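# Stack one keg centred upright on the other

## Task

Set one keg standing upright on top of the other with its centre lined up over the lower keg's centre. The stack must stay put by itself with no arm supporting it, so finish by opening the grippers and pulling every arm away.

## Robot and tools

Robots: six identical i2rt Big YAM arms named arm1 to arm6. Each has six revolute joints, a two-finger gripper and a wrist camera. A fixed room camera, cam_high, also views the scene. The hand reaches roughly 1.0 m from the joint 1 axis at full extension. Each joint moves at its own speed, so the hand can sweep a wide, curved path between two postures.

Frame: one shared scene frame, origin on the floor, +z up, distances in metres. Arm feet (x, y, z in m; facing in degrees counter-clockwise from +x): arm1 +0.42, +0.46, +0.70, -98; arm2 +0.01, +0.47, +0.61, -81; arm3 -0.44, +0.52, +0.66, -97; arm4 -0.59, -0.23, +0.60, +58; arm5 +0.02, -0.46, +0.76, +81; arm6 +0.46, -0.52, +0.66, +108. So arm1-3 sit on the +y side facing toward -y, and arm4-6 sit on the -y side facing roughly +y. The hand point is midway between the fingertips; its z axis runs along the fingers and the fingers close along its y axis.

Joints (absolute targets, radians; gripper in metres; tolerance for counting as reached in brackets):
- joint1_rad -2.879 to 2.879 (±0.045): yaws the arm about its foot, positive = counter-clockwise seen from above; 0 points the arm along its facing direction.
- joint2_rad 0 to 3.141 (±0.14): shoulder; 0 has the upper arm pointing back about level, increasing raises it and then brings it forward.
- joint3_rad 0 to 3.019 (±0.09): elbow; 0 is folded flat against the upper arm, increasing opens it.
- joint4_rad -1.692 to 1.57 (±0.055): hand pitch, positive tips the fingers up.
- joint5_rad -1.57 to 1.57 (±0.03): hand swings sideways, positive toward the arm's right.
- joint6_rad -2.094 to 2.094 (±0.035): hand roll, positive is clockwise viewed from behind the hand.
- gripper_m 0 to 0.093 (±0.003): fingertip gap; each finger pad squeezes with about 50-62 N at most, some less.
With joints 1 and 6 at 0 and the hand level and pointing forward, the wrist camera rides on top of the hand looking at the fingertips.

Tools:
- execute_actions: arguments "actions" (a list holding exactly one action, or empty) and optional "cameras". The action is an object keyed by arm name; each arm gets {"joints": {...}} mapping joint names above to absolute target values (not offsets). List any subset of arms and joints; all named motions start at once and may finish at different times. One action lasts at most 15 s. Joints or arms you omit may keep driving toward an earlier target. An unknown key or a value outside its range gets the whole call rejected with nothing moving. "cameras" takes names from arm1_cam_wrist ... arm6_cam_wrist, cam_high, or "all"; omitted, null or ["all"] returns every camera, [] returns none. The result gives each arm's state (joint_positions, joint torques, joint_status, on_its_own) and images listed in order on the "pictures" line. An empty action list simply reports state and images.
- wait: {"seconds": 0 to 10}; commands nothing, lets the simulation run, then reports like an empty action.
- zoom_image: {"camera": name, "region": [x0, y0, x1, y1]} in pixels of that camera's latest full image, origin top-left, at most 504 x 504 pixels.
- read_manual: {"section": "licences"}; only licence text, no motion.
- finished_scene: {"scene": current scene number}; ends the scene permanently and reports success, then gives the next task. Only call once the stack is standing unaided and arms are clear. Replying without any tool call also ends things.

Reading results: joint_status tells how each commanded joint finished. "off_target" means it stopped short and may still be pushing. After "contact_stop" or "time_out" the joint usually holds where it stopped; a timed-out joint may keep a target (or one within 0.375, 0.375, 0.113, 0.225, 0.075, 0.3 rad for joints 1-6 of its position) and keep pushing, shown under on_its_own, where "held at" is the held target, not the current angle. To relieve a push, command the joint to its reported position. "joint command not followed" (often with a "cause:" line) means a collision-avoidance check blocked that arm's joint targets; the gripper part still runs, and those joints show "not_followed". The arm may retry them on later actions until you send acceptable targets. Tiny target changes may produce no motion. Torque readings are noisy, offset per arm, and nonzero even with no contact, so treat them cautiously.

Cautions: arms do not stop on contact and can press very hard. A forceful squeeze between two arms fails the run immediately, and a hard collision can too; no state line reports arm-to-arm contact, and the avoidance check ignores fingers, gripper housings and wrist cameras and may react late, so keep arms well apart. Objects touching arms do not count. Arms act independently; a stalled one does not pause the others. Holding loads heats motors, even while you deliberate; a MOTOR HOT line appears at 85 °C, and at 100 °C that arm goes limp and drops (OVER-TEMPERATURE FAULT, its unfinished keys show "limit_stop_at_motor_heat"; resend targets afterwards). A held load slowly sags. The simulation runs while you think, with the arm holding its last command. Avoid dropping, slipping, slamming or shoving kegs hard; loose objects may occasionally get bumped by outside disturbances. Shorter robot motion time is better.

Each tool is called after "Call:" as name(argument=value, ...) on one line, values as JSON.

## Session

Call:
execute_actions(actions=[])

Scene clock: 0.00 s.
Joint torques (N m, as the arm reports them, + toward a larger angle): no reading
arm1.joint_positions: joint1_rad=+0.335 joint2_rad=+0.552 joint3_rad=+1.370 joint4_rad=-1.331 joint5_rad=+0.108 joint6_rad=-0.405 gripper_m=+0.094
arm1.joint_status: not commanded
arm1.hand: x=+0.4428 y=+0.2492 z=+1.2473 quat_wxyz=(-0.282, -0.424, -0.752, +0.418) (m; scene frame)
arm2.joint_positions: joint1_rad=-0.242 joint2_rad=+0.622 joint3_rad=+1.469 joint4_rad=-1.475 joint5_rad=-0.151 joint6_rad=+0.288 gripper_m=+0.095
arm2.joint_status: not commanded
arm2.hand: x=+0.0204 y=+0.2620 z=+1.1543 quat_wxyz=(-0.392, -0.713, -0.533, +0.232) (m; scene frame)
arm3.joint_positions: joint1_rad=+0.167 joint2_rad=+0.609 joint3_rad=+1.467 joint4_rad=-1.241 joint5_rad=+0.190 joint6_rad=+0.489 gripper_m=+0.095
arm3.joint_status: not commanded
arm3.hand: x=-0.4689 y=+0.2897 z=+1.2622 quat_wxyz=(-0.444, -0.729, -0.394, +0.340) (m; scene frame)
arm4.joint_positions: joint1_rad=-0.407 joint2_rad=+0.532 joint3_rad=+1.318 joint4_rad=-1.422 joint5_rad=-0.044 joint6_rad=-0.500 gripper_m=+0.094
arm4.joint_status: not commanded
arm4.hand: x=-0.4380 y=-0.1079 z=+1.1075 quat_wxyz=(-0.452, +0.478, -0.752, -0.036) (m; scene frame)
arm5.joint_positions: joint1_rad=+0.310 joint2_rad=+0.629 joint3_rad=+1.465 joint4_rad=-1.187 joint5_rad=+0.267 joint6_rad=+0.089 gripper_m=+0.095
arm5.joint_status: not commanded
arm5.hand: x=+0.0331 y=-0.2214 z=+1.3672 quat_wxyz=(-0.438, +0.536, -0.614, -0.380) (m; scene frame)
arm6.joint_positions: joint1_rad=-0.104 joint2_rad=+0.546 joint3_rad=+1.337 joint4_rad=-1.509 joint5_rad=-0.206 joint6_rad=+0.511 gripper_m=+0.094
arm6.joint_status: not commanded
arm6.hand: x=+0.3842 y=-0.3415 z=+1.1558 quat_wxyz=(-0.085, +0.572, -0.706, -0.408) (m; scene frame)
pictures: arm1_cam_wrist, arm2_cam_wrist, arm3_cam_wrist, arm4_cam_wrist, arm5_cam_wrist, arm6_cam_wrist, cam_high
Images, in order (width x height): arm1_cam_wrist 504x504, arm2_cam_wrist 504x504, arm3_cam_wrist 504x504, arm4_cam_wrist 504x504, arm5_cam_wrist 504x504, arm6_cam_wrist 504x504, cam_high 504x504.

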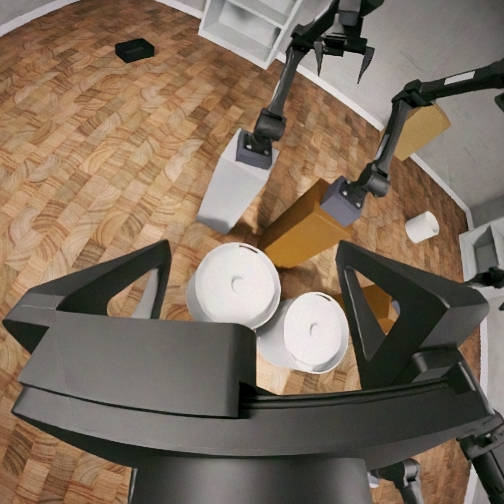

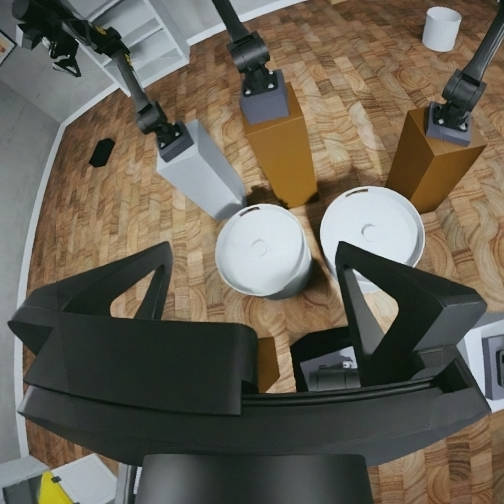

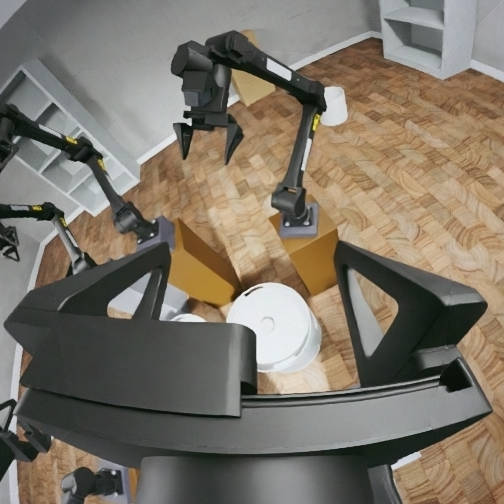

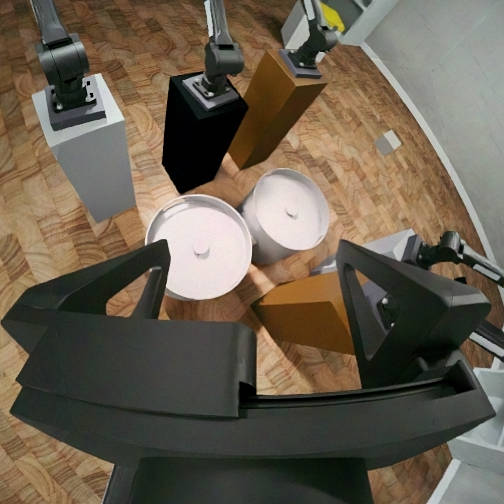

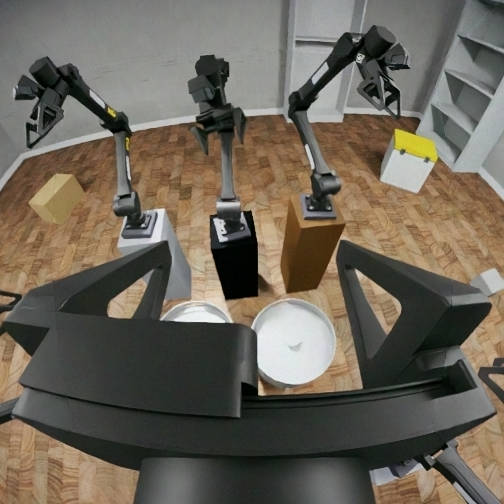

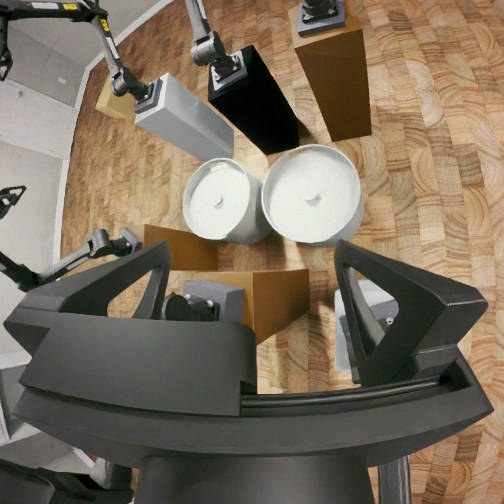

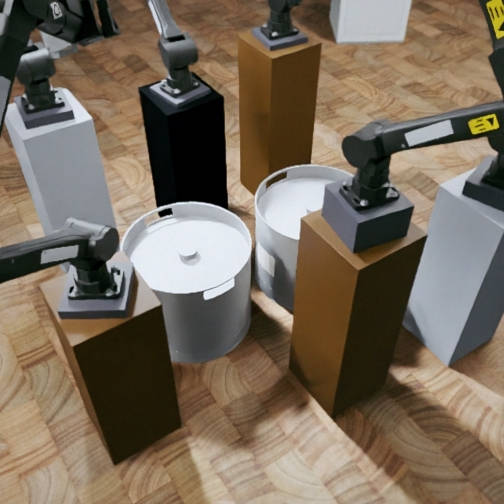

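Call:
execute_actions(actions=[{"arm1":{"joints":{"joint1_rad":-0.252,"joint2_rad":2.03,"joint3_rad":1.16,"joint4_rad":-0.7,"joint5_rad":0,"joint6_rad":0}},"arm3":{"joints":{"joint1_rad":0.506,"joint2_rad":2.08,"joint3_rad":1.39,"joint4_rad":-0.885,"joint5_rad":0,"joint6_rad":0}},"arm4":{"joints":{"joint1_rad":1.2}}}], cameras=["arm1_cam_wrist","arm3_cam_wrist","cam_high"])

Call:
zoom_image(camera="cam_high", region=[100,130,400,380])

Scene clock: 4.63 s.
Joint torques (N m, as the arm reports them, + toward a larger angle): arm1=[  1.38 -15.31   6.3    0.58  -0.01   0.24] | arm2=[-1.01  2.72 10.6   1.85 -0.14  0.02] | arm3=[  0.27 -14.86   7.62   0.54  -0.07  -0.05] | arm4=[-0.63  4.98 10.16  2.15  0.02  0.05] | arm5=[ 2.68  1.42 10.18  1.82  0.09  0.03] | arm6=[ 0.15  0.79  8.83  1.33 -0.03 -0.1 ]
arm1.joint_positions: joint1_rad=-0.257 joint2_rad=+2.023 joint3_rad=+1.153 joint4_rad=-0.713 joint5_rad=-0.001 joint6_rad=-0.011 gripper_m=+0.094
arm1.joint_status: all done
arm1.hand: x=+0.2340 y=+0.0055 z=+0.6044 quat_wxyz=(+0.004, -0.827, -0.562, -0.007) (m; scene frame)
arm2.joint_positions: joint1_rad=-0.242 joint2_rad=+0.622 joint3_rad=+1.469 joint4_rad=-1.475 joint5_rad=-0.151 joint6_rad=+0.288 gripper_m=+0.095
arm2.joint_status: not commanded
arm2.hand: x=+0.0204 y=+0.2620 z=+1.1543 quat_wxyz=(-0.392, -0.713, -0.533, +0.232) (m; scene frame)
arm3.joint_positions: joint1_rad=+0.500 joint2_rad=+2.077 joint3_rad=+1.385 joint4_rad=-0.893 joint5_rad=+0.003 joint6_rad=+0.011 gripper_m=+0.095
arm3.joint_status: all done
arm3.hand: x=-0.2357 y=+0.0034 z=+0.6008 quat_wxyz=(+0.004, -0.566, -0.824, -0.008) (m; scene frame)
arm4.joint_positions: joint1_rad=+1.196 joint2_rad=+0.532 joint3_rad=+1.318 joint4_rad=-1.422 joint5_rad=-0.044 joint6_rad=-0.500 gripper_m=+0.094
arm4.joint_status: all done
arm4.hand: x=-0.7195 y=-0.0707 z=+1.1035 quat_wxyz=(-0.279, +0.877, -0.183, -0.346) (m; scene frame)
arm5.joint_positions: joint1_rad=+0.310 joint2_rad=+0.629 joint3_rad=+1.465 joint4_rad=-1.187 joint5_rad=+0.267 joint6_rad=+0.089 gripper_m=+0.095
arm5.joint_status: not commanded
arm5.hand: x=+0.0331 y=-0.2214 z=+1.3672 quat_wxyz=(-0.438, +0.536, -0.614, -0.380) (m; scene frame)
arm6.joint_positions: joint1_rad=-0.104 joint2_rad=+0.546 joint3_rad=+1.337 joint4_rad=-1.509 joint5_rad=-0.206 joint6_rad=+0.511 gripper_m=+0.094
arm6.joint_status: not commanded
arm6.hand: x=+0.3842 y=-0.3415 z=+1.1558 quat_wxyz=(-0.085, +0.572, -0.706, -0.408) (m; scene frame)
pictures: arm1_cam_wrist, arm3_cam_wrist, cam_high
Images, in order (width x height): arm1_cam_wrist 504x504, arm3_cam_wrist 504x504, cam_high 504x504.

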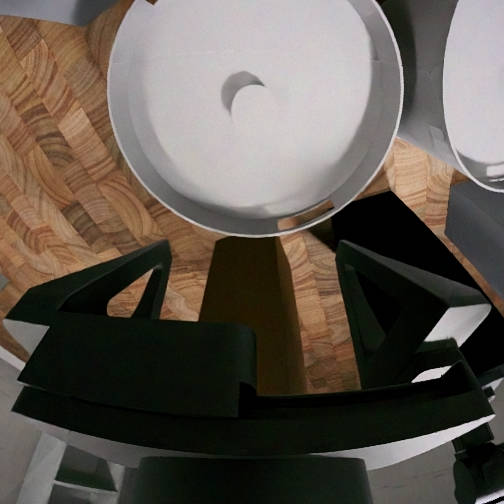

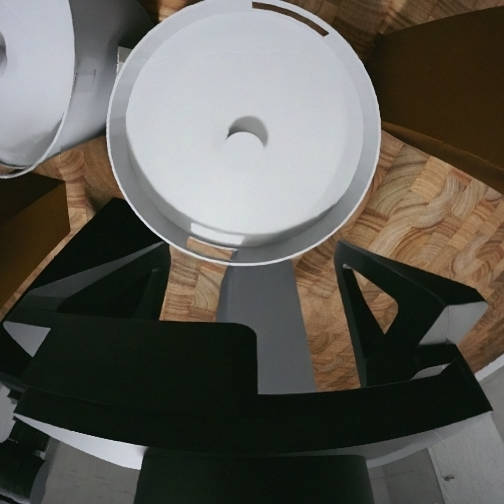

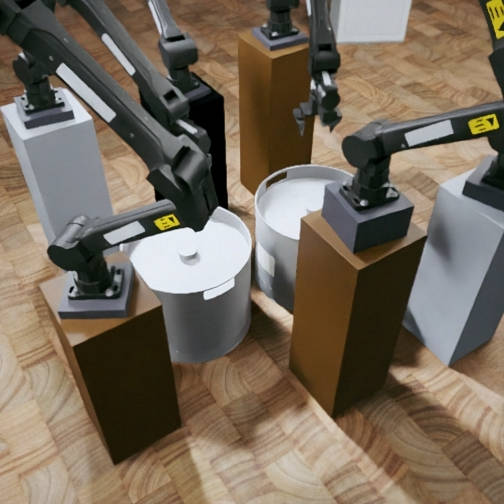

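Region (100, 130, 400, 380) of cam_high's 504x504 image, scaled by 1.680, with more detail than that image has.

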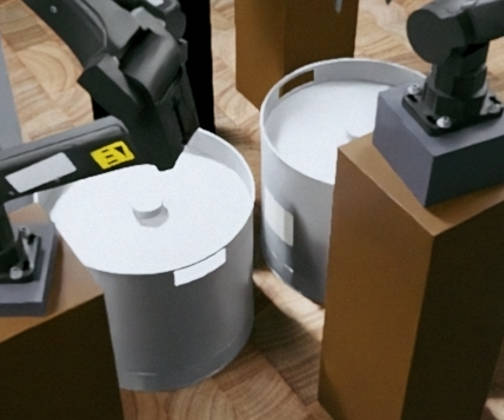

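Call:
execute_actions(actions=[{"arm1":{"joints":{"joint2_rad":2.371,"joint3_rad":1.226,"joint4_rad":-0.426,"joint6_rad":1.571}},"arm3":{"joints":{"joint2_rad":2.362,"joint3_rad":1.412,"joint4_rad":-0.621,"joint6_rad":-1.571}}}], cameras=["arm1_cam_wrist","arm3_cam_wrist","cam_high"])

Scene clock: 7.73 s.
Joint torques (N m, as the arm reports them, + toward a larger angle): arm1=[  1.36 -17.69   4.4    0.38   0.06   0.24] | arm2=[-0.95  2.74 10.6   1.84 -0.14  0.02] | arm3=[  0.19 -17.41   6.6    0.58  -0.17  -0.05] | arm4=[-0.5   4.9  10.17  2.12  0.01  0.05] | arm5=[ 3.23  0.59 10.25  1.99  0.13  0.1 ] | arm6=[-1.47  1.93  8.96  1.3  -0.02 -0.03]
arm1.joint_positions: joint1_rad=-0.257 joint2_rad=+2.380 joint3_rad=+1.212 joint4_rad=-0.441 joint5_rad=-0.001 joint6_rad=+1.559 gripper_m=+0.094
arm1.joint_status: all done
arm1.hand: x=+0.2373 y=+0.0134 z=+0.4465 quat_wxyz=(+0.020, -0.982, +0.187, -0.005) (m; scene frame)
arm2.joint_positions: joint1_rad=-0.242 joint2_rad=+0.622 joint3_rad=+1.469 joint4_rad=-1.475 joint5_rad=-0.151 joint6_rad=+0.288 gripper_m=+0.095
arm2.joint_status: not commanded
arm2.hand: x=+0.0204 y=+0.2620 z=+1.1543 quat_wxyz=(-0.392, -0.713, -0.533, +0.232) (m; scene frame)
arm3.joint_positions: joint1_rad=+0.500 joint2_rad=+2.382 joint3_rad=+1.393 joint4_rad=-0.634 joint5_rad=+0.003 joint6_rad=-1.560 gripper_m=+0.095
arm3.joint_status: all done
arm3.hand: x=-0.2397 y=+0.0186 z=+0.4392 quat_wxyz=(+0.001, +0.182, -0.983, -0.027) (m; scene frame)
arm4.joint_positions: joint1_rad=+1.196 joint2_rad=+0.532 joint3_rad=+1.318 joint4_rad=-1.422 joint5_rad=-0.044 joint6_rad=-0.500 gripper_m=+0.094
arm4.joint_status: not commanded
arm4.hand: x=-0.7195 y=-0.0707 z=+1.1035 quat_wxyz=(-0.279, +0.877, -0.183, -0.346) (m; scene frame)
arm5.joint_positions: joint1_rad=+0.310 joint2_rad=+0.629 joint3_rad=+1.465 joint4_rad=-1.187 joint5_rad=+0.267 joint6_rad=+0.089 gripper_m=+0.095
arm5.joint_status: not commanded
arm5.hand: x=+0.0331 y=-0.2214 z=+1.3672 quat_wxyz=(-0.438, +0.536, -0.614, -0.380) (m; scene frame)
arm6.joint_positions: joint1_rad=-0.104 joint2_rad=+0.546 joint3_rad=+1.337 joint4_rad=-1.509 joint5_rad=-0.206 joint6_rad=+0.511 gripper_m=+0.094
arm6.joint_status: not commanded
arm6.hand: x=+0.3842 y=-0.3415 z=+1.1558 quat_wxyz=(-0.085, +0.572, -0.706, -0.408) (m; scene frame)
pictures: arm1_cam_wrist, arm3_cam_wrist, cam_high
Images, in order (width x height): arm1_cam_wrist 504x504, arm3_cam_wrist 504x504, cam_high 504x504.

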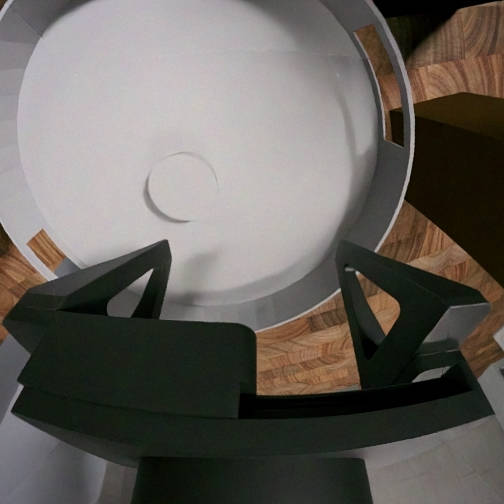

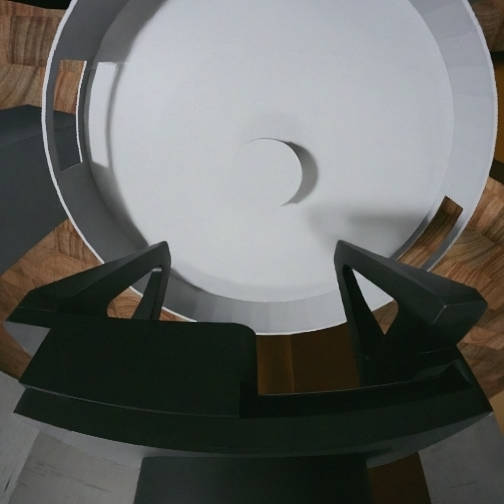

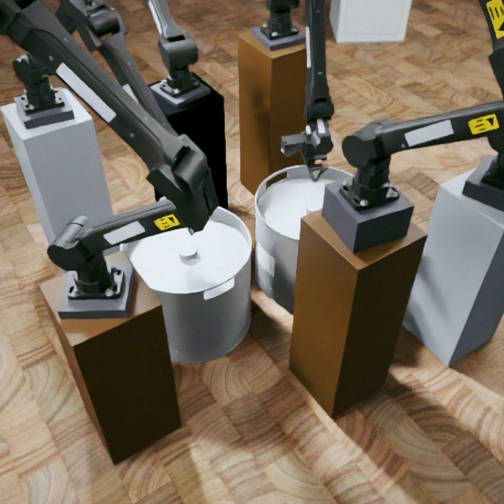

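Call:
execute_actions(actions=[{"arm1":{"joints":{"joint1_rad":-0.045,"joint2_rad":2.2,"joint3_rad":0.89,"joint4_rad":-0.1,"joint6_rad":-0.97}},"arm3":{"joints":{"joint1_rad":-0.9,"joint2_rad":0.6,"joint3_rad":0.8,"joint4_rad":-0.6,"joint6_rad":0}},"arm2":{"joints":{"joint1_rad":0.008,"joint2_rad":1.6,"joint3_rad":0.83,"joint4_rad":-0.9,"joint5_rad":0,"joint6_rad":0.95}},"arm5":{"joints":{"joint1_rad":-0.035,"joint2_rad":1.7,"joint3_rad":0.73,"joint4_rad":-0.8,"joint5_rad":0,"joint6_rad":-0.977}},"arm6":{"joints":{"joint1_rad":0.002,"joint2_rad":1.6,"joint3_rad":0.77,"joint4_rad":-0.9,"joint5_rad":0,"joint6_rad":1.101}}}], cameras=[])

Call:
execute_actions(actions=[{"arm1":{"joints":{"joint2_rad":2.334}},"arm2":{"joints":{"joint2_rad":2.072,"joint4_rad":-0.32}},"arm5":{"joints":{"joint2_rad":2.543,"joint4_rad":0.25}},"arm6":{"joints":{"joint2_rad":2.201,"joint4_rad":-0.13}}}])

Scene clock: 14.53 s.
Joint torques (N m, as the arm reports them, + toward a larger angle): arm1=[  0.62 -12.57   3.01   1.06  -0.1   -0.03] | arm2=[-0.23 -7.42  9.3   0.71  0.09  0.2 ] | arm3=[-1.02  0.63 10.01  1.84  0.02  0.15] | arm4=[-0.45  4.89 10.14  2.15  0.01  0.05] | arm5=[  2.65 -13.16   6.21   0.12  -0.28  -0.14] | arm6=[  0.5  -11.62   5.24  -0.05   0.21   0.13]
arm1.joint_positions: joint1_rad=-0.037 joint2_rad=+2.181 joint3_rad=+0.884 joint4_rad=-0.117 joint5_rad=-0.001 joint6_rad=-0.958 gripper_m=+0.094
arm1.joint_status: all done
arm1.hand: x=+0.3471 y=+0.0303 z=+0.4925 quat_wxyz=(-0.018, -0.379, -0.922, +0.075) (m; scene frame)
arm2.joint_positions: joint1_rad=-0.002 joint2_rad=+1.578 joint3_rad=+0.811 joint4_rad=-0.914 joint5_rad=-0.002 joint6_rad=+0.937 gripper_m=+0.095
arm2.joint_status: all done
arm2.hand: x=+0.0650 y=+0.1340 z=+0.6037 quat_wxyz=(+0.056, -0.920, -0.387, -0.014) (m; scene frame)
arm3.joint_positions: joint1_rad=-0.892 joint2_rad=+0.595 joint3_rad=+0.810 joint4_rad=-0.604 joint5_rad=+0.001 joint6_rad=-0.010 gripper_m=+0.095
arm3.joint_status: all done
arm3.hand: x=-0.7388 y=+0.3348 z=+1.0458 quat_wxyz=(-0.148, -0.801, -0.233, +0.532) (m; scene frame)
arm4.joint_positions: joint1_rad=+1.196 joint2_rad=+0.532 joint3_rad=+1.318 joint4_rad=-1.422 joint5_rad=-0.044 joint6_rad=-0.500 gripper_m=+0.094
arm4.joint_status: not commanded
arm4.hand: x=-0.7195 y=-0.0707 z=+1.1035 quat_wxyz=(-0.279, +0.877, -0.183, -0.346) (m; scene frame)
arm5.joint_positions: joint1_rad=-0.037 joint2_rad=+1.688 joint3_rad=+0.725 joint4_rad=-0.808 joint5_rad=+0.004 joint6_rad=-0.963 gripper_m=+0.095
arm5.joint_status: all done
arm5.hand: x=+0.0819 y=-0.1634 z=+0.7022 quat_wxyz=(+0.096, +0.915, -0.392, +0.020) (m; scene frame)
arm6.joint_positions: joint1_rad=-0.006 joint2_rad=+1.593 joint3_rad=+0.768 joint4_rad=-0.915 joint5_rad=-0.002 joint6_rad=+1.089 gripper_m=+0.094
arm6.joint_status: all done
arm6.hand: x=+0.3653 y=-0.2189 z=+0.6415 quat_wxyz=(+0.007, +0.381, -0.920, +0.090) (m; scene frame)
pictures: none
No camera images: the call's "cameras" was empty. Leave "cameras" out to get every camera's image.

Scene clock: 16.13 s.
Joint torques (N m, as the arm reports them, + toward a larger angle): arm1=[  0.36 -13.69   1.32   0.56  -0.1   -0.03] | arm2=[ -0.33 -10.83   4.96   0.95   0.08   0.18] | arm3=[-0.91  0.67  9.98  1.84  0.02  0.15] | arm4=[-0.49  4.92 10.16  2.11  0.01  0.05] | arm5=[  3.23 -15.87  -2.02   0.74  -0.21  -0.05] | arm6=[  0.33 -15.58   1.05   0.3    0.27   0.13]
arm1.joint_positions: joint1_rad=-0.037 joint2_rad=+2.334 joint3_rad=+0.886 joint4_rad=-0.112 joint5_rad=-0.001 joint6_rad=-0.959 gripper_m=+0.094
arm1.joint_status: all done
arm1.hand: x=+0.3562 y=+0.0838 z=+0.4336 quat_wxyz=(-0.002, -0.380, -0.925, +0.004) (m; scene frame)
arm2.joint_positions: joint1_rad=-0.002 joint2_rad=+2.057 joint3_rad=+0.815 joint4_rad=-0.335 joint5_rad=-0.002 joint6_rad=+0.937 gripper_m=+0.095
arm2.joint_status: all done
arm2.hand: x=+0.0712 y=+0.0952 z=+0.4305 quat_wxyz=(+0.005, -0.922, -0.387, -0.002) (m; scene frame)
arm3.joint_positions: joint1_rad=-0.892 joint2_rad=+0.595 joint3_rad=+0.810 joint4_rad=-0.604 joint5_rad=+0.001 joint6_rad=-0.010 gripper_m=+0.095
arm3.joint_status: not commanded
arm3.hand: x=-0.7388 y=+0.3348 z=+1.0458 quat_wxyz=(-0.148, -0.801, -0.233, +0.532) (m; scene frame)
arm4.joint_positions: joint1_rad=+1.196 joint2_rad=+0.532 joint3_rad=+1.318 joint4_rad=-1.422 joint5_rad=-0.044 joint6_rad=-0.500 gripper_m=+0.094
arm4.joint_status: not commanded
arm4.hand: x=-0.7195 y=-0.0707 z=+1.1035 quat_wxyz=(-0.279, +0.877, -0.183, -0.346) (m; scene frame)
arm5.joint_positions: joint1_rad=-0.037 joint2_rad=+2.533 joint3_rad=+0.727 joint4_rad=+0.238 joint5_rad=+0.003 joint6_rad=-0.963 gripper_m=+0.095
arm5.joint_status: all done
arm5.hand: x=+0.0770 y=-0.1818 z=+0.4320 quat_wxyz=(-0.003, +0.919, -0.394, -0.001) (m; scene frame)
arm6.joint_positions: joint1_rad=-0.006 joint2_rad=+2.196 joint3_rad=+0.768 joint4_rad=-0.146 joint5_rad=-0.002 joint6_rad=+1.089 gripper_m=+0.094
arm6.joint_status: all done
arm6.hand: x=+0.3562 y=-0.1866 z=+0.4302 quat_wxyz=(-0.001, +0.383, -0.924, +0.008) (m; scene frame)
pictures: arm1_cam_wrist, arm2_cam_wrist, arm3_cam_wrist, arm4_cam_wrist, arm5_cam_wrist, arm6_cam_wrist, cam_high
Images, in order (width x height): arm1_cam_wrist 504x504, arm2_cam_wrist 504x504, arm3_cam_wrist 504x504, arm4_cam_wrist 504x504, arm5_cam_wrist 504x504, arm6_cam_wrist 504x504, cam_high 504x504.

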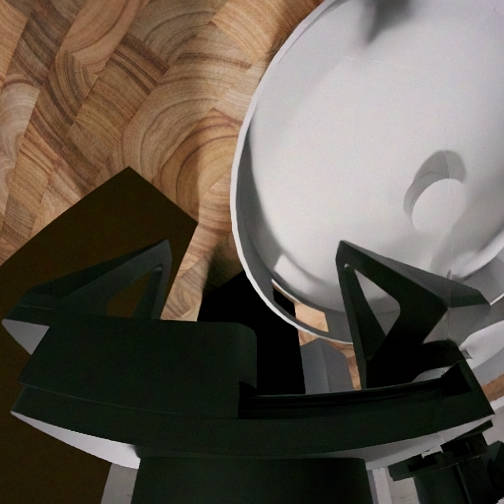

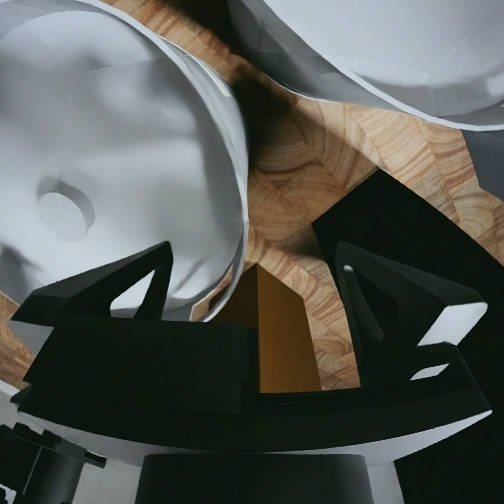

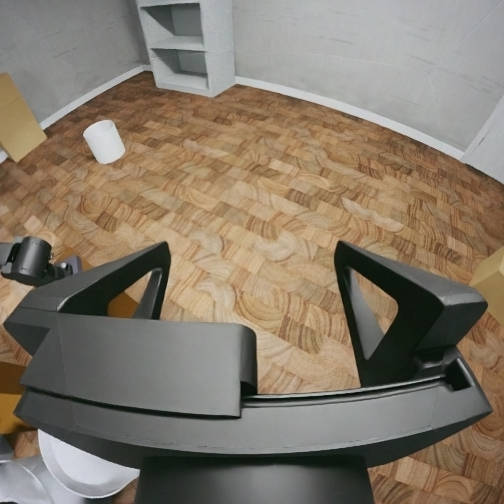

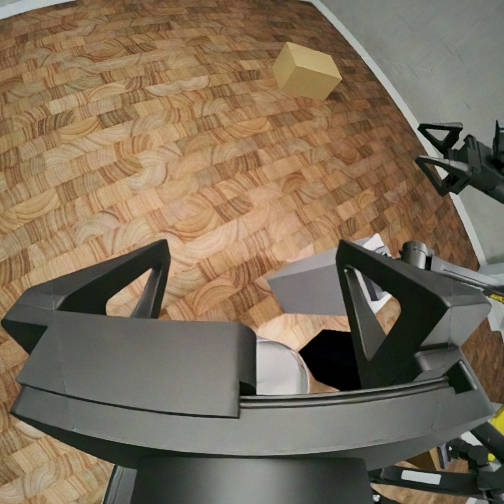

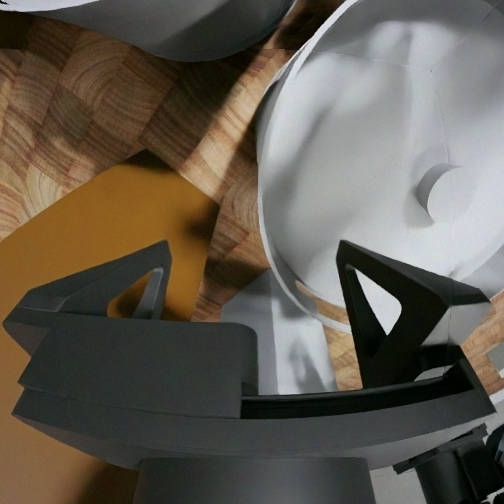

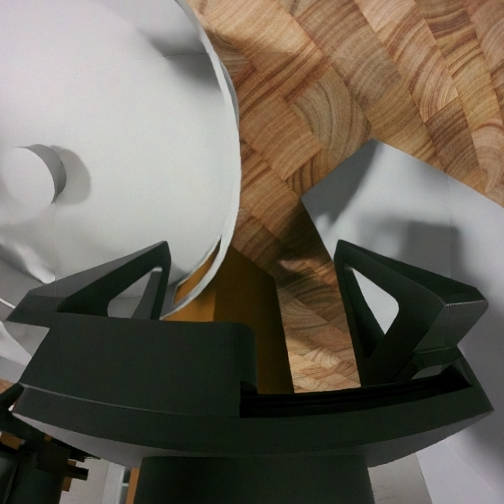

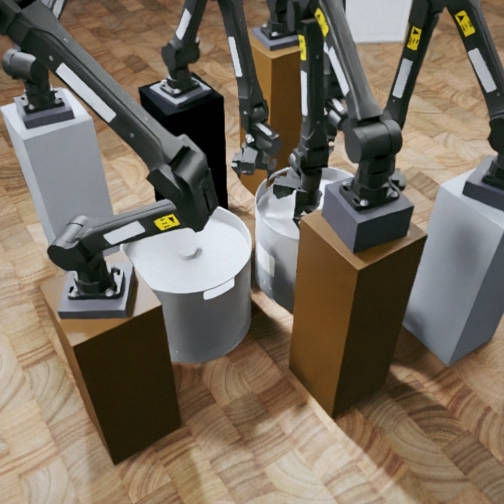

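Call:
execute_actions(actions=[{"arm1":{"joints":{"joint2_rad":2.596,"joint3_rad":0.99,"joint4_rad":0.053}},"arm2":{"joints":{"joint1_rad":0.034,"joint2_rad":2.344,"joint3_rad":0.888,"joint4_rad":-0.1,"joint6_rad":0.98}},"arm5":{"joints":{"joint2_rad":2.81,"joint3_rad":0.94,"joint4_rad":0.305}},"arm6":{"joints":{"joint1_rad":-0.02,"joint2_rad":2.483,"joint3_rad":0.905,"joint4_rad":0.022}}}], cameras=["arm1_cam_wrist","arm2_cam_wrist","arm5_cam_wrist","arm6_cam_wrist","cam_high"])

Call:
zoom_image(camera="cam_high", region=[200,120,400,300])

Scene clock: 19.03 s.
Joint torques (N m, as the arm reports them, + toward a larger angle): arm1=[  0.43 -14.49  -0.33   0.48  -0.11  -0.02] | arm2=[ -0.06 -12.26   2.12   0.96   0.05   0.18] | arm3=[-1.    0.62 10.    1.85  0.03  0.15] | arm4=[-0.53  5.01 10.15  2.17  0.02  0.05] | arm5=[  2.62 -17.92  -2.69   0.3   -0.24  -0.13] | arm6=[ -0.95 -18.15  -0.34   0.39   0.23   0.1 ]
arm1.joint_positions: joint1_rad=-0.037 joint2_rad=+2.601 joint3_rad=+0.987 joint4_rad=+0.041 joint5_rad=-0.001 joint6_rad=-0.960 gripper_m=+0.094
arm1.joint_status: all done
arm1.hand: x=+0.3594 y=+0.1019 z=+0.3410 quat_wxyz=(+0.000, -0.380, -0.925, -0.003) (m; scene frame)
arm2.joint_positions: joint1_rad=+0.023 joint2_rad=+2.336 joint3_rad=+0.881 joint4_rad=-0.115 joint5_rad=-0.002 joint6_rad=+0.967 gripper_m=+0.095
arm2.joint_status: all done
arm2.hand: x=+0.0796 y=+0.1006 z=+0.3356 quat_wxyz=(+0.002, -0.923, -0.385, -0.001) (m; scene frame)
arm3.joint_positions: joint1_rad=-0.892 joint2_rad=+0.595 joint3_rad=+0.810 joint4_rad=-0.604 joint5_rad=+0.001 joint6_rad=-0.010 gripper_m=+0.095
arm3.joint_status: not commanded
arm3.hand: x=-0.7388 y=+0.3348 z=+1.0458 quat_wxyz=(-0.148, -0.801, -0.233, +0.532) (m; scene frame)
arm4.joint_positions: joint1_rad=+1.196 joint2_rad=+0.532 joint3_rad=+1.318 joint4_rad=-1.422 joint5_rad=-0.044 joint6_rad=-0.500 gripper_m=+0.094
arm4.joint_status: not commanded
arm4.hand: x=-0.7195 y=-0.0707 z=+1.1035 quat_wxyz=(-0.279, +0.877, -0.183, -0.346) (m; scene frame)
arm5.joint_positions: joint1_rad=-0.037 joint2_rad=+2.809 joint3_rad=+0.939 joint4_rad=+0.300 joint5_rad=+0.003 joint6_rad=-0.964 gripper_m=+0.095
arm5.joint_status: all done
arm5.hand: x=+0.0780 y=-0.1751 z=+0.3371 quat_wxyz=(-0.002, +0.919, -0.394, -0.001) (m; scene frame)
arm6.joint_positions: joint1_rad=-0.008 joint2_rad=+2.488 joint3_rad=+0.903 joint4_rad=+0.012 joint5_rad=-0.002 joint6_rad=+1.090 gripper_m=+0.094
arm6.joint_status: all done
arm6.hand: x=+0.3556 y=-0.1815 z=+0.3355 quat_wxyz=(-0.001, +0.382, -0.924, +0.007) (m; scene frame)
pictures: arm1_cam_wrist, arm2_cam_wrist, arm5_cam_wrist, arm6_cam_wrist, cam_high
Images, in order (width x height): arm1_cam_wrist 504x504, arm2_cam_wrist 504x504, arm5_cam_wrist 504x504, arm6_cam_wrist 504x504, cam_high 504x504.

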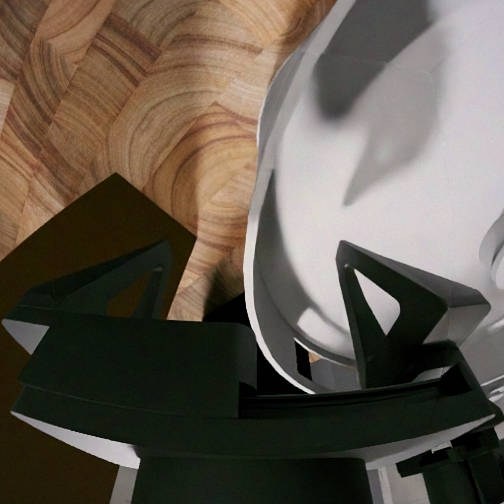

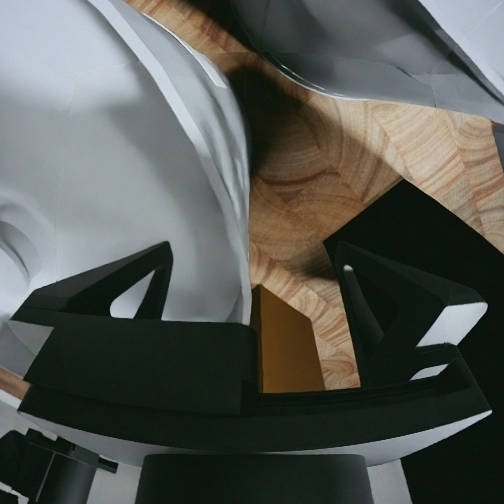

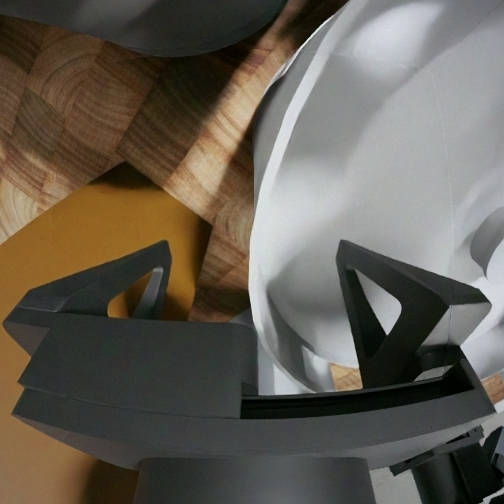

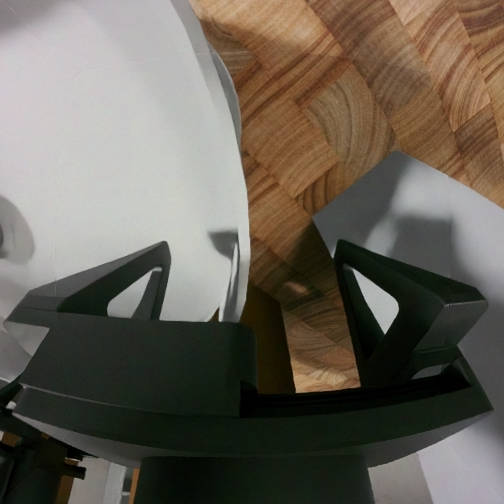

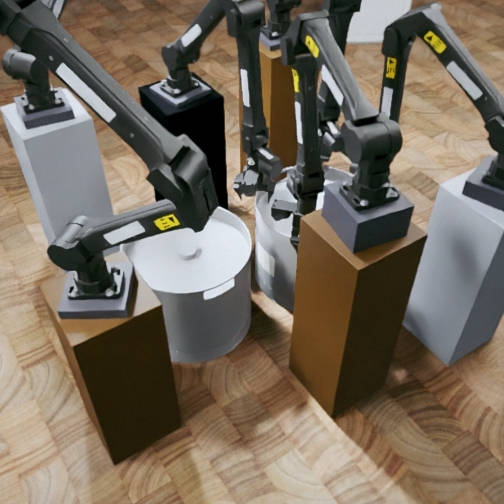

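Region (200, 120, 400, 300) of cam_high's 504x504 image, scaled by 2.520, with more detail than that image has; it fills the top 454 rows of this view, and the rest is white.

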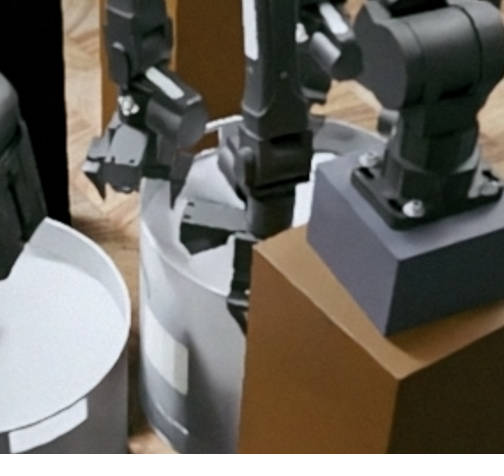

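Call:
execute_actions(actions=[{"arm1":{"joints":{"joint2_rad":2.656,"joint3_rad":1.02,"joint4_rad":0.083,"gripper_m":0.04}},"arm2":{"joints":{"joint2_rad":2.389,"joint3_rad":0.905,"joint4_rad":-0.07,"gripper_m":0.04}},"arm5":{"joints":{"joint2_rad":2.86,"joint3_rad":0.98,"joint4_rad":0.315,"gripper_m":0.04}},"arm6":{"joints":{"joint2_rad":2.525,"joint3_rad":0.945,"joint4_rad":0.035,"gripper_m":0.04}}}], cameras=[])

Call:
execute_actions(actions=[{"arm1":{"joints":{"gripper_m":0}},"arm2":{"joints":{"gripper_m":0}},"arm5":{"joints":{"gripper_m":0}},"arm6":{"joints":{"gripper_m":0}}}], cameras=["arm1_cam_wrist","arm6_cam_wrist","cam_high"])

Scene clock: 21.13 s.
Joint torques (N m, as the arm reports them, + toward a larger angle): arm1=[  0.27 -12.58  -0.56   0.62  -0.11   0.  ] | arm2=[ -0.1  -10.88   1.95   1.02   0.06   0.18] | arm3=[-0.98  0.6   9.97  1.84  0.03  0.15] | arm4=[-0.45  5.01 10.16  2.19  0.01  0.04] | arm5=[  2.44 -16.01  -2.47   0.69  -0.25  -0.09] | arm6=[ -1.35 -14.92  -0.23   0.46   0.17   0.04]
arm1.joint_positions: joint1_rad=-0.037 joint2_rad=+2.631 joint3_rad=+1.022 joint4_rad=+0.070 joint5_rad=-0.001 joint6_rad=-0.960 gripper_m=+0.040
arm1.joint_status: all done
arm1.hand: x=+0.3571 y=+0.0881 z=+0.3299 quat_wxyz=(-0.004, -0.380, -0.925, +0.014) (m; scene frame)
arm2.joint_positions: joint1_rad=+0.023 joint2_rad=+2.355 joint3_rad=+0.900 joint4_rad=-0.084 joint5_rad=-0.002 joint6_rad=+0.968 gripper_m=+0.040
arm2.joint_status: all done
arm2.hand: x=+0.0818 y=+0.0890 z=+0.3295 quat_wxyz=(-0.013, -0.923, -0.385, +0.002) (m; scene frame)
arm3.joint_positions: joint1_rad=-0.892 joint2_rad=+0.595 joint3_rad=+0.810 joint4_rad=-0.604 joint5_rad=+0.001 joint6_rad=-0.010 gripper_m=+0.095
arm3.joint_status: not commanded
arm3.hand: x=-0.7388 y=+0.3348 z=+1.0458 quat_wxyz=(-0.148, -0.801, -0.233, +0.532) (m; scene frame)
arm4.joint_positions: joint1_rad=+1.196 joint2_rad=+0.532 joint3_rad=+1.318 joint4_rad=-1.422 joint5_rad=-0.044 joint6_rad=-0.500 gripper_m=+0.094
arm4.joint_status: not commanded
arm4.hand: x=-0.7195 y=-0.0707 z=+1.1035 quat_wxyz=(-0.279, +0.877, -0.183, -0.346) (m; scene frame)
arm5.joint_positions: joint1_rad=-0.037 joint2_rad=+2.838 joint3_rad=+0.977 joint4_rad=+0.306 joint5_rad=+0.003 joint6_rad=-0.964 gripper_m=+0.040
arm5.joint_status: all done
arm5.hand: x=+0.0797 y=-0.1666 z=+0.3250 quat_wxyz=(-0.009, +0.919, -0.394, -0.002) (m; scene frame)
arm6.joint_positions: joint1_rad=-0.008 joint2_rad=+2.505 joint3_rad=+0.942 joint4_rad=+0.022 joint5_rad=-0.002 joint6_rad=+1.090 gripper_m=+0.040
arm6.joint_status: all done
arm6.hand: x=+0.3501 y=-0.1639 z=+0.3293 quat_wxyz=(-0.002, +0.382, -0.924, -0.008) (m; scene frame)
pictures: none
No camera images: the call's "cameras" was empty. Leave "cameras" out to get every camera's image.

Scene clock: 21.90 s.
Joint torques (N m, as the arm reports them, + toward a larger angle): arm1=[  0.21 -13.01   0.37   0.31   0.05   0.02] | arm2=[ -0.14 -10.57   2.39   0.92  -0.37   0.92] | arm3=[-0.94  0.67  9.99  1.84  0.02  0.15] | arm4=[-0.49  4.95 10.13  2.15  0.01  0.05] | arm5=[  2.57 -16.22  -2.13   0.47   0.1   -0.27] | arm6=[ -0.05 -14.18   0.72  -0.03   0.61  -0.45]
arm1.joint_positions: joint1_rad=-0.035 joint2_rad=+2.640 joint3_rad=+1.007 joint4_rad=+0.074 joint5_rad=-0.005 joint6_rad=-0.962 gripper_m=+0.002
arm1.joint_status: all done
arm1.hand: x=+0.3606 y=+0.1006 z=+0.3272 quat_wxyz=(-0.004, -0.378, -0.926, +0.003) (m; scene frame)
arm2.joint_positions: joint1_rad=+0.024 joint2_rad=+2.357 joint3_rad=+0.894 joint4_rad=-0.082 joint5_rad=+0.009 joint6_rad=+0.896 gripper_m=+0.003
arm2.joint_status: all done
arm2.hand: x=+0.0798 y=+0.0925 z=+0.3287 quat_wxyz=(-0.009, -0.908, -0.418, +0.007) (m; scene frame)
arm3.joint_positions: joint1_rad=-0.892 joint2_rad=+0.595 joint3_rad=+0.810 joint4_rad=-0.604 joint5_rad=+0.001 joint6_rad=-0.010 gripper_m=+0.095
arm3.joint_status: not commanded
arm3.hand: x=-0.7388 y=+0.3348 z=+1.0458 quat_wxyz=(-0.148, -0.801, -0.233, +0.532) (m; scene frame)
arm4.joint_positions: joint1_rad=+1.196 joint2_rad=+0.532 joint3_rad=+1.318 joint4_rad=-1.422 joint5_rad=-0.044 joint6_rad=-0.500 gripper_m=+0.094
arm4.joint_status: not commanded
arm4.hand: x=-0.7195 y=-0.0707 z=+1.1035 quat_wxyz=(-0.279, +0.877, -0.183, -0.346) (m; scene frame)
arm5.joint_positions: joint1_rad=-0.035 joint2_rad=+2.844 joint3_rad=+0.972 joint4_rad=+0.307 joint5_rad=-0.004 joint6_rad=-0.946 gripper_m=+0.003
arm5.joint_status: all done
arm5.hand: x=+0.0768 y=-0.1724 z=+0.3239 quat_wxyz=(-0.003, +0.916, -0.401, -0.005) (m; scene frame)
arm6.joint_positions: joint1_rad=-0.020 joint2_rad=+2.515 joint3_rad=+0.933 joint4_rad=+0.022 joint5_rad=-0.011 joint6_rad=+1.148 gripper_m=+0.003
arm6.joint_status: gripper_m off_target (ended at +0.003, target +0.000)
arm6.hand: x=+0.3561 y=-0.1729 z=+0.3260 quat_wxyz=(+0.003, +0.350, -0.937, +0.001) (m; scene frame)
pictures: arm1_cam_wrist, arm6_cam_wrist, cam_high
Images, in order (width x height): arm1_cam_wrist 504x504, arm6_cam_wrist 504x504, cam_high 504x504.

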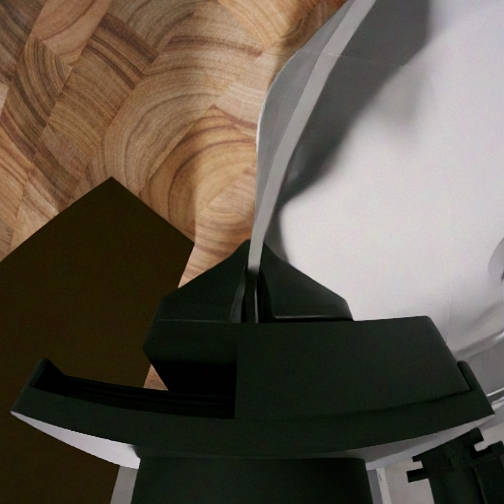

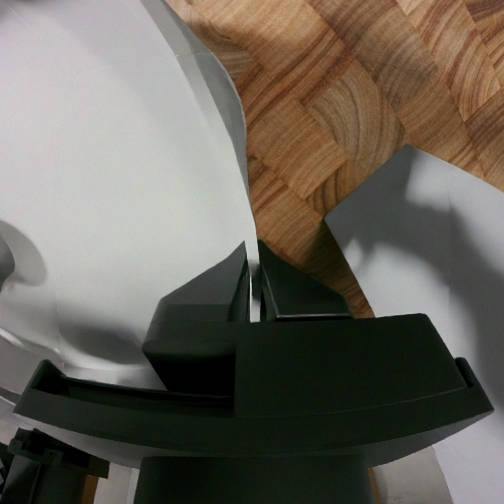

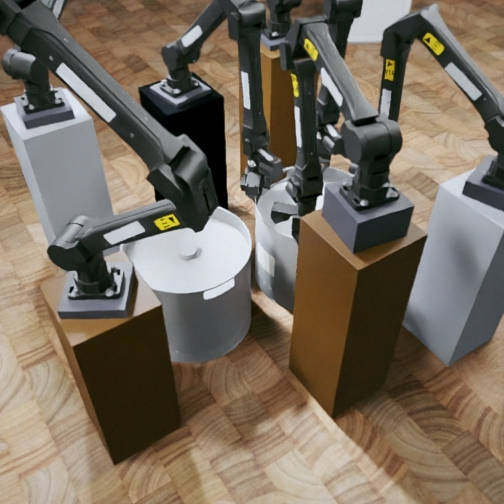

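Call:
execute_actions(actions=[{"arm1":{"joints":{"joint2_rad":2.331,"joint3_rad":0.844,"joint4_rad":-0.084}},"arm2":{"joints":{"joint2_rad":2.07,"joint3_rad":0.818,"joint4_rad":-0.319,"joint6_rad":0.9}},"arm5":{"joints":{"joint2_rad":2.533,"joint3_rad":0.754,"joint4_rad":0.208,"joint6_rad":-0.95}},"arm6":{"joints":{"joint2_rad":2.206,"joint3_rad":0.792,"joint4_rad":-0.157,"joint6_rad":1.145}}}], cameras=["arm1_cam_wrist","cam_high"])

Scene clock: 25.23 s.
Joint torques (N m, as the arm reports them, + toward a larger angle): arm1=[  0.17 -18.9   -1.39  -2.64  -0.13   0.01] | arm2=[ -0.15 -15.42   2.77  -0.95  -0.18   0.26] | arm3=[-0.92  0.59  9.98  1.83  0.03  0.15] | arm4=[-0.51  5.02 10.16  2.14  0.01  0.05] | arm5=[  1.55 -23.83  -6.31  -0.63  -0.15  -0.02] | arm6=[  0.92 -20.55  -0.78  -2.11   0.49  -0.1 ]
arm1.joint_positions: joint1_rad=-0.034 joint2_rad=+2.402 joint3_rad=+0.863 joint4_rad=-0.033 joint5_rad=+0.000 joint6_rad=-0.963 gripper_m=+0.002
arm1.joint_status: all done
arm1.hand: x=+0.3610 y=+0.1068 z=+0.4091 quat_wxyz=(+0.000, -0.377, -0.926, -0.002) (m; scene frame)
arm2.joint_positions: joint1_rad=+0.024 joint2_rad=+2.115 joint3_rad=+0.822 joint4_rad=-0.277 joint5_rad=+0.004 joint6_rad=+0.879 gripper_m=+0.003
arm2.joint_status: all done
arm2.hand: x=+0.0799 y=+0.0964 z=+0.4104 quat_wxyz=(+0.003, -0.905, -0.426, +0.002) (m; scene frame)
arm3.joint_positions: joint1_rad=-0.892 joint2_rad=+0.595 joint3_rad=+0.810 joint4_rad=-0.604 joint5_rad=+0.001 joint6_rad=-0.010 gripper_m=+0.095
arm3.joint_status: not commanded
arm3.hand: x=-0.7388 y=+0.3348 z=+1.0458 quat_wxyz=(-0.148, -0.801, -0.233, +0.532) (m; scene frame)
arm4.joint_positions: joint1_rad=+1.196 joint2_rad=+0.532 joint3_rad=+1.318 joint4_rad=-1.422 joint5_rad=-0.044 joint6_rad=-0.500 gripper_m=+0.094
arm4.joint_status: not commanded
arm4.hand: x=-0.7195 y=-0.0707 z=+1.1035 quat_wxyz=(-0.279, +0.877, -0.183, -0.346) (m; scene frame)
arm5.joint_positions: joint1_rad=-0.031 joint2_rad=+2.601 joint3_rad=+0.802 joint4_rad=+0.232 joint5_rad=+0.002 joint6_rad=-0.939 gripper_m=+0.003
arm5.joint_status: all done
arm5.hand: x=+0.0773 y=-0.1689 z=+0.4071 quat_wxyz=(-0.003, +0.916, -0.402, -0.002) (m; scene frame)
arm6.joint_positions: joint1_rad=-0.025 joint2_rad=+2.261 joint3_rad=+0.812 joint4_rad=-0.099 joint5_rad=-0.009 joint6_rad=+1.158 gripper_m=+0.003
arm6.joint_status: joint4_rad time_out (moved -0.120 of -0.179); the others done
arm6.on_its_own: joint4_rad reads -0.099 and still pushes toward -0.157 since a time_out
arm6.hand: x=+0.3571 y=-0.1703 z=+0.4108 quat_wxyz=(+0.002, +0.343, -0.939, -0.006) (m; scene frame)
pictures: arm1_cam_wrist, cam_high
Images, in order (width x height): arm1_cam_wrist 504x504, cam_high 504x504.

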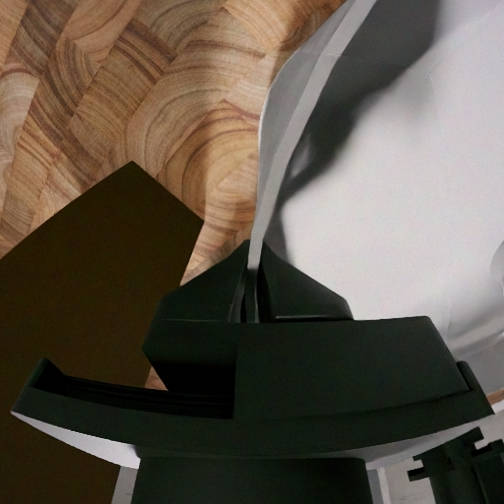

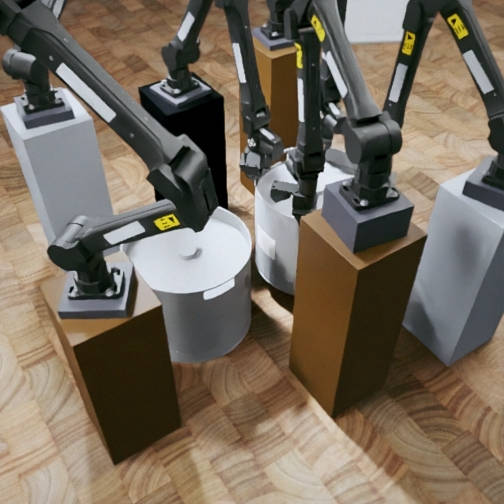

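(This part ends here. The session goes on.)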